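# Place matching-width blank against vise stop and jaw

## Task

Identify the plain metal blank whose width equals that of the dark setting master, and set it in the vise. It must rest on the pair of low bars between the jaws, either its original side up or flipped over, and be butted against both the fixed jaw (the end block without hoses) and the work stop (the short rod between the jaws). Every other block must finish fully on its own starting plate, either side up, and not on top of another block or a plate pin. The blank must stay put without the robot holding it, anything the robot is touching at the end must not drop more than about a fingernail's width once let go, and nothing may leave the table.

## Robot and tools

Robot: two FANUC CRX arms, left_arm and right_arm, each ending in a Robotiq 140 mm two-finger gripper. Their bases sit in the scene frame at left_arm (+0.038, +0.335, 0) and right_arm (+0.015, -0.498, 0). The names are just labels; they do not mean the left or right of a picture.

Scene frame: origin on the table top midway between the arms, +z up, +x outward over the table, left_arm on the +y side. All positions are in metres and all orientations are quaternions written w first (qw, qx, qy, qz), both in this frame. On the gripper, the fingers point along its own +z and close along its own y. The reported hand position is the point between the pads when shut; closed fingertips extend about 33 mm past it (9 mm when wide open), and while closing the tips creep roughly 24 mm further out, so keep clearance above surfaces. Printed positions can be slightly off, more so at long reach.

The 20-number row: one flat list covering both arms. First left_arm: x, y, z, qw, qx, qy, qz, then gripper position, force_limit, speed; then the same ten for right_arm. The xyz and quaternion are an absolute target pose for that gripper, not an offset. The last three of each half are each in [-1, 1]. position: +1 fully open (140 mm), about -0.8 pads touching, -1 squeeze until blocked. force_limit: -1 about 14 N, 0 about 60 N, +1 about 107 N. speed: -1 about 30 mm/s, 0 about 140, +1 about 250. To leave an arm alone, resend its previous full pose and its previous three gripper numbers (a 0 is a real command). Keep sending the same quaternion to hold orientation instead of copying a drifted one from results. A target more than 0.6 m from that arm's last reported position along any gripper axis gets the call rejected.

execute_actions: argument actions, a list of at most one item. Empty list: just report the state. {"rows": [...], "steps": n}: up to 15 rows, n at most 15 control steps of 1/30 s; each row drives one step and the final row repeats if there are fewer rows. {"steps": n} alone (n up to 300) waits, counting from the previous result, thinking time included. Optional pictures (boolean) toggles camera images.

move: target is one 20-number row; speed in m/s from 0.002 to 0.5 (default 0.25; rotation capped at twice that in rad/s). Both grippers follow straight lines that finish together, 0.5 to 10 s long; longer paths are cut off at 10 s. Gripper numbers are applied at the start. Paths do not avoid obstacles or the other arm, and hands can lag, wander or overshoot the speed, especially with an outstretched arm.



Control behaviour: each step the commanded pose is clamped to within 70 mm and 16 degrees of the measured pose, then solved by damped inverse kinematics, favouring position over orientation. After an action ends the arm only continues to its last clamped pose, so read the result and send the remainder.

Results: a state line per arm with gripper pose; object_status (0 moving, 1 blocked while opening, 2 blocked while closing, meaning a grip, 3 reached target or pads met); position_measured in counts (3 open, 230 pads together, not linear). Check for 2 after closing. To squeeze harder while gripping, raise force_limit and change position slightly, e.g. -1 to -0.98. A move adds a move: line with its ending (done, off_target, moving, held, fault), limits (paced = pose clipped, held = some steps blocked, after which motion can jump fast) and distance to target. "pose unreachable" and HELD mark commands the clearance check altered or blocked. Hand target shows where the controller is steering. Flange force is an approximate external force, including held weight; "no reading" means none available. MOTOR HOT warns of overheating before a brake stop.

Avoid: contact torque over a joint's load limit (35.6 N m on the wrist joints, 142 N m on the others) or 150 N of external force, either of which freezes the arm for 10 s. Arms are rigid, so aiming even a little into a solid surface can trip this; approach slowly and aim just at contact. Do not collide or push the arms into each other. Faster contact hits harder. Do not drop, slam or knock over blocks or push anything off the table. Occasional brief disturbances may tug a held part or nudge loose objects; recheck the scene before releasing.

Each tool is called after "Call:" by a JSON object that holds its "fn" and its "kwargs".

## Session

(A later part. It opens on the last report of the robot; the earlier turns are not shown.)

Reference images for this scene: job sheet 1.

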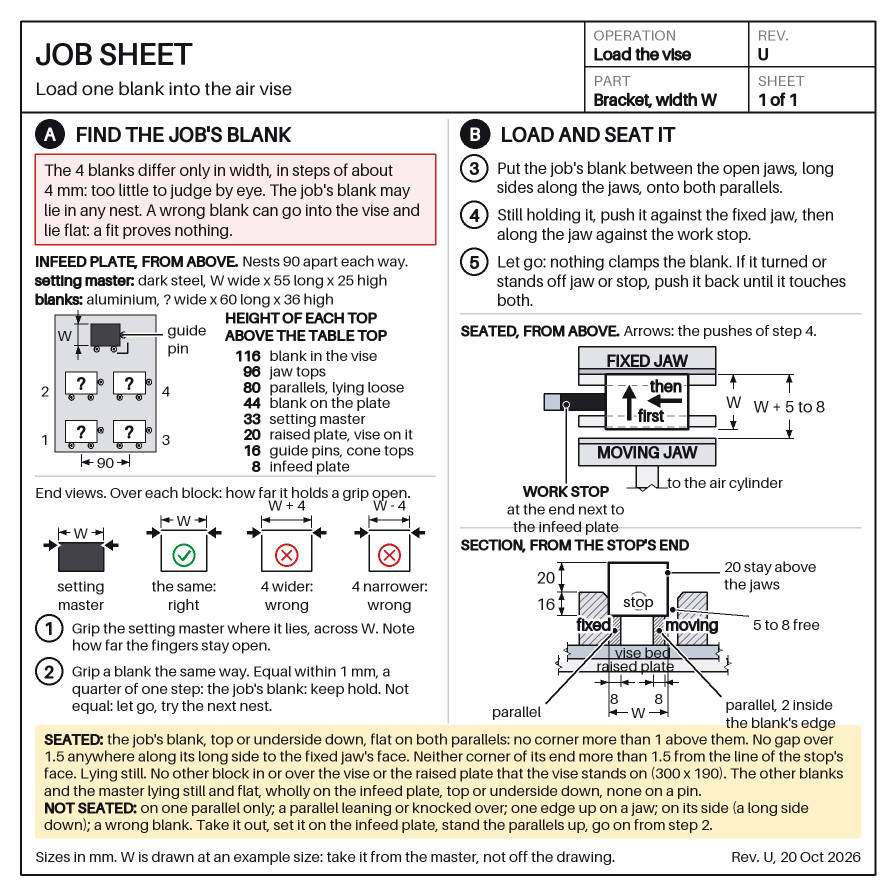

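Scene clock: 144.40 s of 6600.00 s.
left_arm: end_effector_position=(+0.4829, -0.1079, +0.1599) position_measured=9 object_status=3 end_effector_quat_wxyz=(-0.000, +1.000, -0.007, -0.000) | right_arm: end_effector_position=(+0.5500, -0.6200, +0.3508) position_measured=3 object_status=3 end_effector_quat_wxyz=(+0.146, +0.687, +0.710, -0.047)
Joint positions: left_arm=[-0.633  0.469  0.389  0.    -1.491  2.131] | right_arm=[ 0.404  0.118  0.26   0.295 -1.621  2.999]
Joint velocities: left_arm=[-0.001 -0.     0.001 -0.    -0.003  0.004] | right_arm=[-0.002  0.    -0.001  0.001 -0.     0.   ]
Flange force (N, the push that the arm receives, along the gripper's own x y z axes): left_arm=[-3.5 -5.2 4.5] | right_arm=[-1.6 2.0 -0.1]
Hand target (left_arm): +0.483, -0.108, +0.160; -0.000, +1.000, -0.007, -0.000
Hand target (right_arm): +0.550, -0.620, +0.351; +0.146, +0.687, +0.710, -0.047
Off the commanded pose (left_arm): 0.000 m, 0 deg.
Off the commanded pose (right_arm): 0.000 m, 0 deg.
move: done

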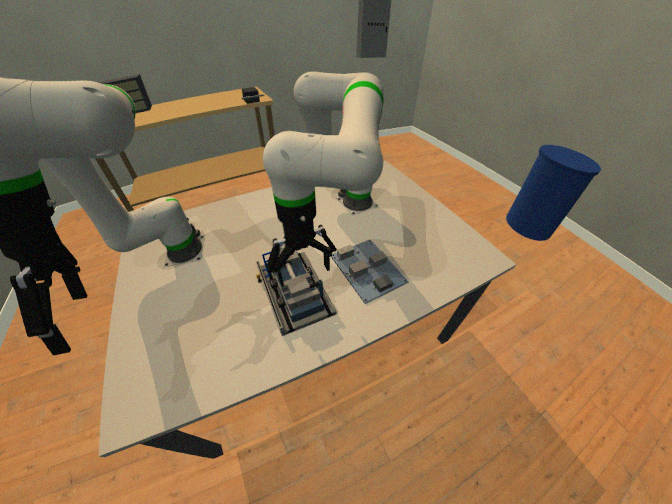

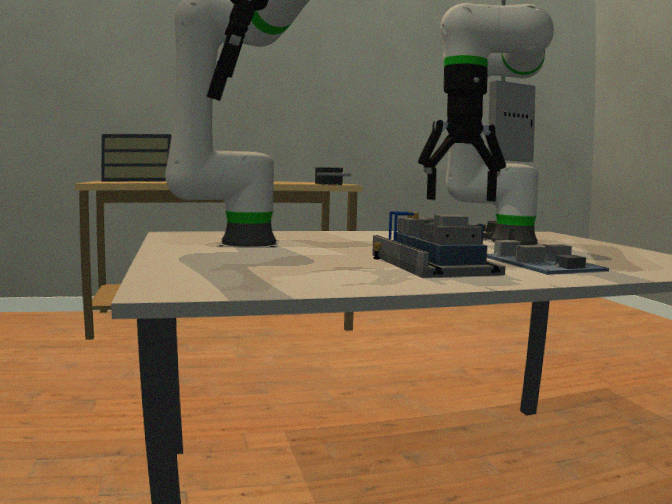

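Call:
{"fn": "move", "kwargs": {"target": [0.483,-0.106,0.109,0,1,-0.007,0,0.95,-1,-1,0.55,-0.62,0.3508,0.146,0.687,0.71,-0.047,1,0,0], "speed": 0.08}}

Call:
{"fn": "move", "kwargs": {"target": [0.483,-0.106,0.109,0,1,-0.007,0,0.3,-1,-1,0.55,-0.62,0.3508,0.146,0.687,0.71,-0.047,1,0,0]}}

Call:
{"fn": "zoom_image", "kwargs": {"camera": "cam_low", "region": [400, 180, 510, 260]}}

Call:
{"fn": "move", "kwargs": {"target": [0.483,-0.106,0.109,0,1,-0.007,0,0.85,-1,-1,0.55,-0.62,0.3508,0.146,0.687,0.71,-0.047,1,0,0]}}

Call:
{"fn": "move", "kwargs": {"target": [0.483,-0.107,0.22,0,1,-0.007,0,0.85,-1,-1,0.55,-0.62,0.3508,0.146,0.687,0.71,-0.047,1,0,0]}}

Call:
{"fn": "zoom_image", "kwargs": {"camera": "cam_high", "region": [270, 260, 335, 320]}}

Call:
{"fn": "zoom_image", "kwargs": {"camera": "cam_low", "region": [400, 180, 510, 260]}}

Scene clock: 156.23 s of 6600.00 s.
left_arm: end_effector_position=(+0.4830, -0.1059, +0.1091) position_measured=9 object_status=3 end_effector_quat_wxyz=(-0.000, +1.000, -0.007, +0.000) | right_arm: end_effector_position=(+0.5500, -0.6200, +0.3508) position_measured=3 object_status=3 end_effector_quat_wxyz=(+0.146, +0.687, +0.710, -0.047)
Joint positions: left_arm=[-0.63   0.483  0.29  -0.    -1.378  2.128] | right_arm=[ 0.404  0.118  0.26   0.295 -1.621  2.999]
Joint velocities: left_arm=[-0.     0.001 -0.001 -0.     0.002 -0.   ] | right_arm=[ 0.001  0.     0.001 -0.     0.     0.   ]
Flange force (N, the push that the arm receives, along the gripper's own x y z axes): left_arm=[-5.9 -6.4 4.8] | right_arm=[-2.4 2.2 -0.4]
Hand target (left_arm): +0.483, -0.106, +0.109; +0.000, +1.000, -0.007, -0.000
Hand target (right_arm): +0.550, -0.620, +0.351; +0.146, +0.687, +0.710, -0.047
Off the commanded pose (left_arm): 0.000 m, 0 deg.
Off the commanded pose (right_arm): 0.000 m, 0 deg.
After step 90, 7.83 s passed at rest.
move: done

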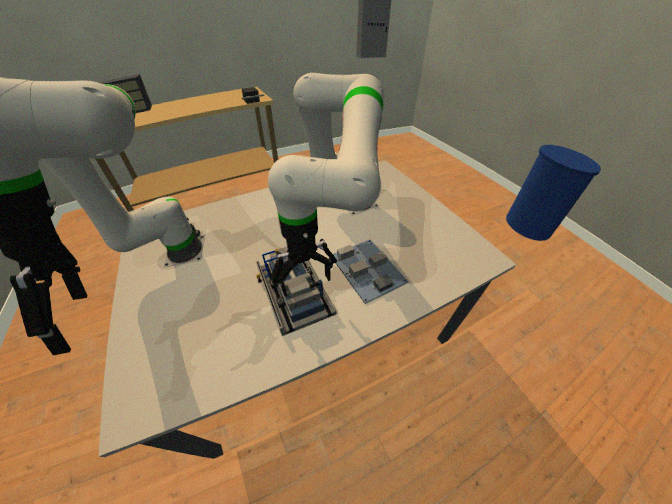

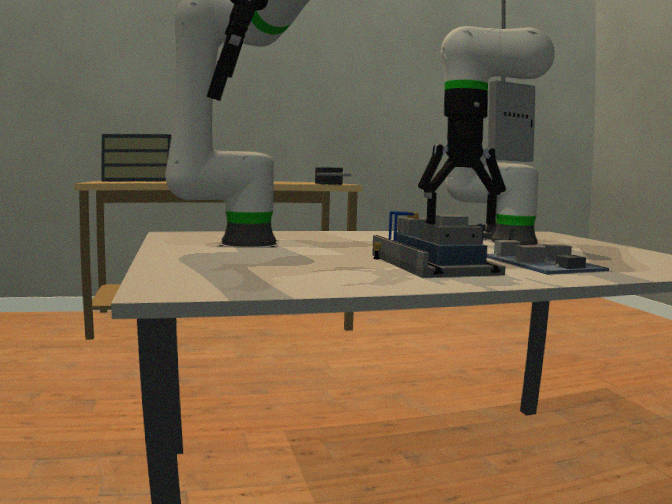

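Scene clock: 157.60 s of 6600.00 s.
left_arm: end_effector_position=(+0.4830, -0.1063, +0.1091) position_measured=66 object_status=0 end_effector_quat_wxyz=(+0.000, +1.000, -0.007, -0.000) | right_arm: end_effector_position=(+0.5500, -0.6200, +0.3508) position_measured=3 object_status=3 end_effector_quat_wxyz=(+0.146, +0.687, +0.710, -0.047)
Joint positions: left_arm=[-0.63   0.483  0.29   0.001 -1.377  2.128] | right_arm=[ 0.404  0.118  0.26   0.295 -1.621  2.999]
Joint velocities: left_arm=[ 0.     0.001  0.    -0.005 -0.002  0.   ] | right_arm=[ 0.001  0.     0.001 -0.001 -0.     0.   ]
Flange force (N, the push that the arm receives, along the gripper's own x y z axes): left_arm=[-3.4 21.0 -11.5] | right_arm=[-1.0 1.8 -0.9]
Hand target (left_arm): +0.483, -0.106, +0.109; +0.000, +1.000, -0.007, -0.000
Hand target (right_arm): +0.550, -0.620, +0.351; +0.146, +0.687, +0.710, -0.047
Off the commanded pose (left_arm): 0.000 m, 0 deg.
Off the commanded pose (right_arm): 0.000 m, 0 deg.
move: done

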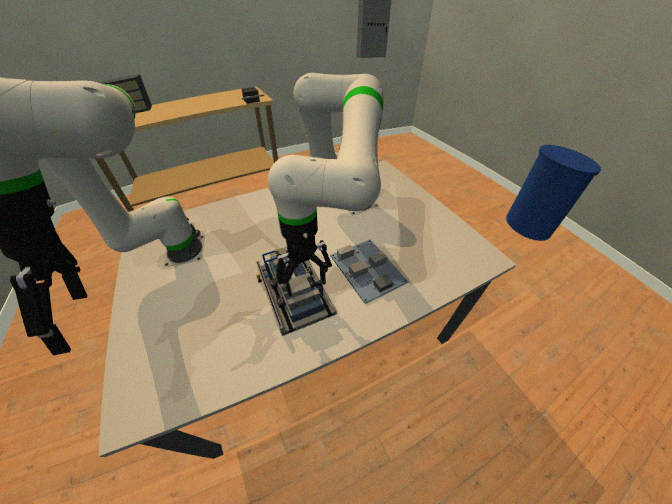

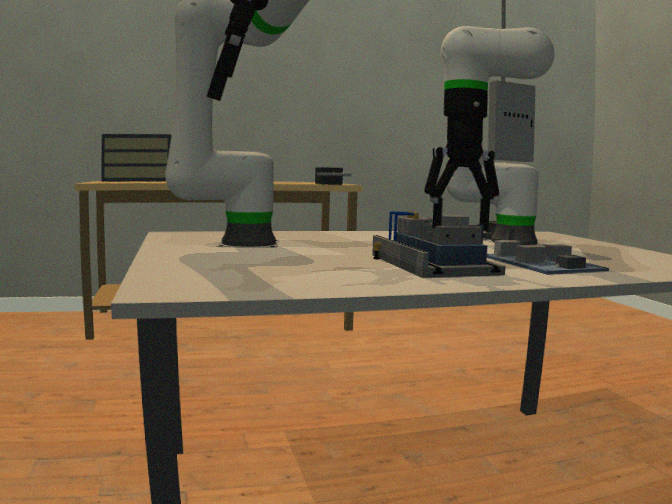

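Region (400, 180, 510, 260) of cam_low's 672x504 image, scaled by 4.582, with more detail than that image has; it fills the top 367 rows of this view, and the rest is white.

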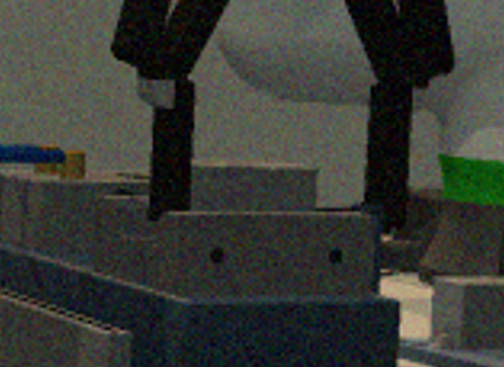

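Scene clock: 158.70 s of 6600.00 s.
left_arm: end_effector_position=(+0.4830, -0.1060, +0.1090) position_measured=22 object_status=0 end_effector_quat_wxyz=(-0.000, +1.000, -0.007, -0.000) | right_arm: end_effector_position=(+0.5500, -0.6200, +0.3508) position_measured=3 object_status=3 end_effector_quat_wxyz=(+0.146, +0.687, +0.710, -0.047)
Joint positions: left_arm=[-0.63   0.483  0.29  -0.    -1.378  2.128] | right_arm=[ 0.404  0.118  0.26   0.295 -1.621  2.999]
Joint velocities: left_arm=[ 0.001 -0.     0.    -0.001 -0.     0.001] | right_arm=[ 0.    -0.001 -0.    -0.001 -0.     0.   ]
Flange force (N, the push that the arm receives, along the gripper's own x y z axes): left_arm=[-3.1 -3.6 3.8] | right_arm=[-3.0 3.3 -1.3]
Hand target (left_arm): +0.483, -0.106, +0.109; +0.000, +1.000, -0.007, +0.000
Hand target (right_arm): +0.550, -0.620, +0.351; +0.146, +0.687, +0.710, -0.047
Off the commanded pose (left_arm): 0.000 m, 0 deg.
Off the commanded pose (right_arm): 0.000 m, 0 deg.
move: done

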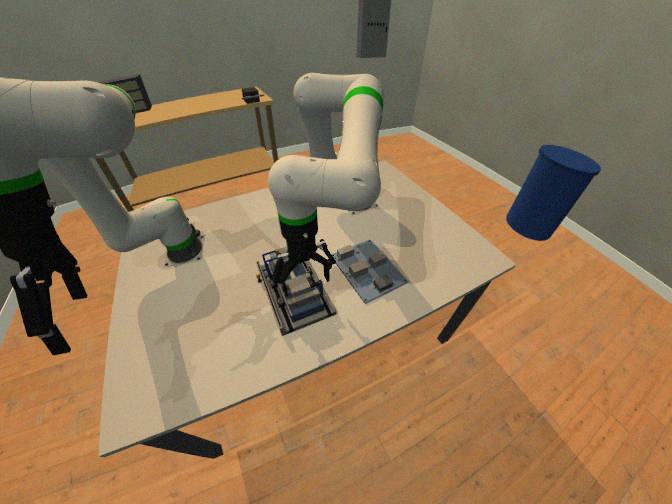

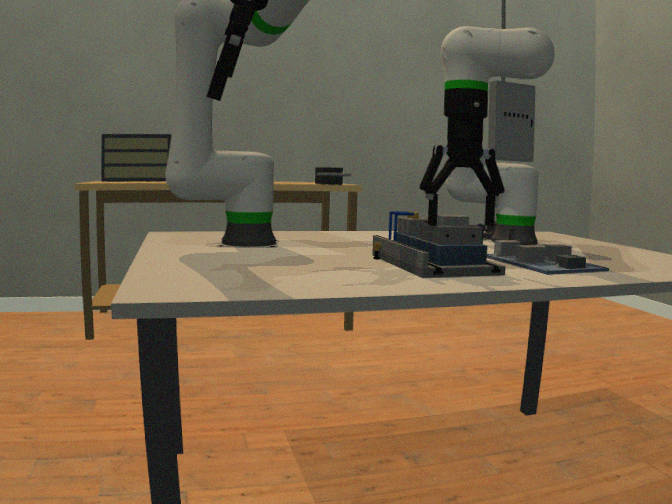

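Scene clock: 159.63 s of 6600.00 s.
left_arm: end_effector_position=(+0.4830, -0.1070, +0.2200) position_measured=22 object_status=3 end_effector_quat_wxyz=(+0.000, +1.000, -0.007, +0.000) | right_arm: end_effector_position=(+0.5500, -0.6200, +0.3508) position_measured=3 object_status=3 end_effector_quat_wxyz=(+0.146, +0.687, +0.710, -0.047)
Joint positions: left_arm=[-0.631  0.465  0.523  0.    -1.629  2.13 ] | right_arm=[ 0.404  0.118  0.26   0.295 -1.621  2.999]
Joint velocities: left_arm=[-0.001  0.     0.004 -0.002 -0.003  0.001] | right_arm=[-0.002 -0.     0.     0.     0.     0.   ]
Flange force (N, the push that the arm receives, along the gripper's own x y z axes): left_arm=[1.8 -0.1 1.0] | right_arm=[-1.3 3.0 -1.2]
Hand target (left_arm): +0.483, -0.107, +0.220; -0.000, +1.000, -0.007, +0.000
Hand target (right_arm): +0.550, -0.620, +0.351; +0.146, +0.687, +0.710, -0.047
Off the commanded pose (left_arm): 0.000 m, 0 deg.
Off the commanded pose (right_arm): 0.000 m, 0 deg.
move: done

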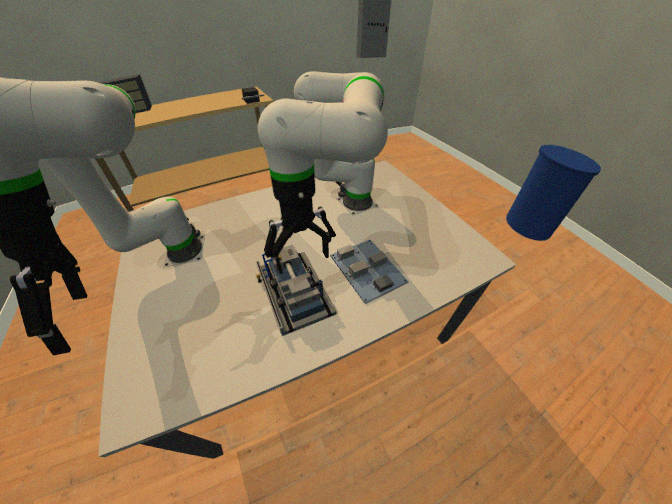

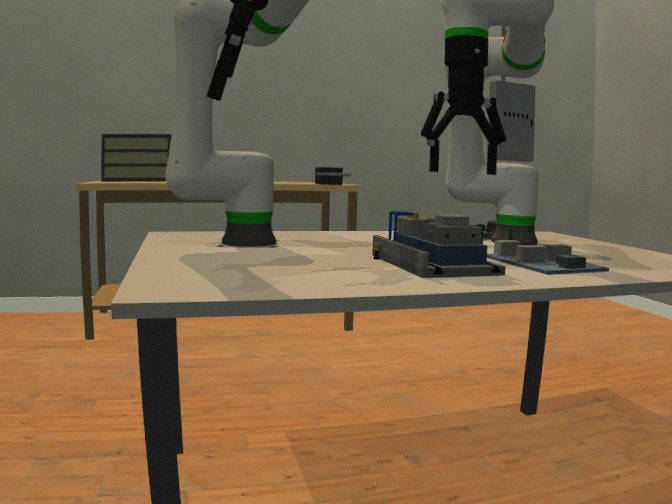

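Region (270, 260, 335, 320) of cam_high's 672x504 image, scaled by 7.754, with more detail than that image has; it fills the top 465 rows of this view, and the rest is white.

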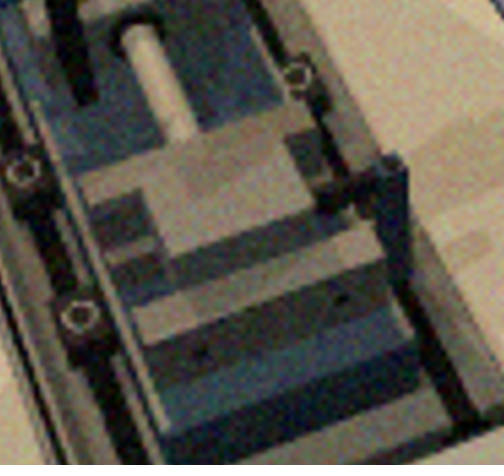

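Region (400, 180, 510, 260) of cam_low's 672x504 image, scaled by 4.582, with more detail than that image has; it fills the top 367 rows of this view, and the rest is white.

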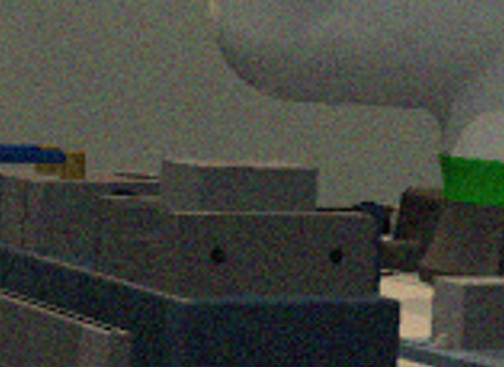

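Call:
{"fn": "finished_scene", "kwargs": {"scene": 2}}

The scene is finished: the task was done.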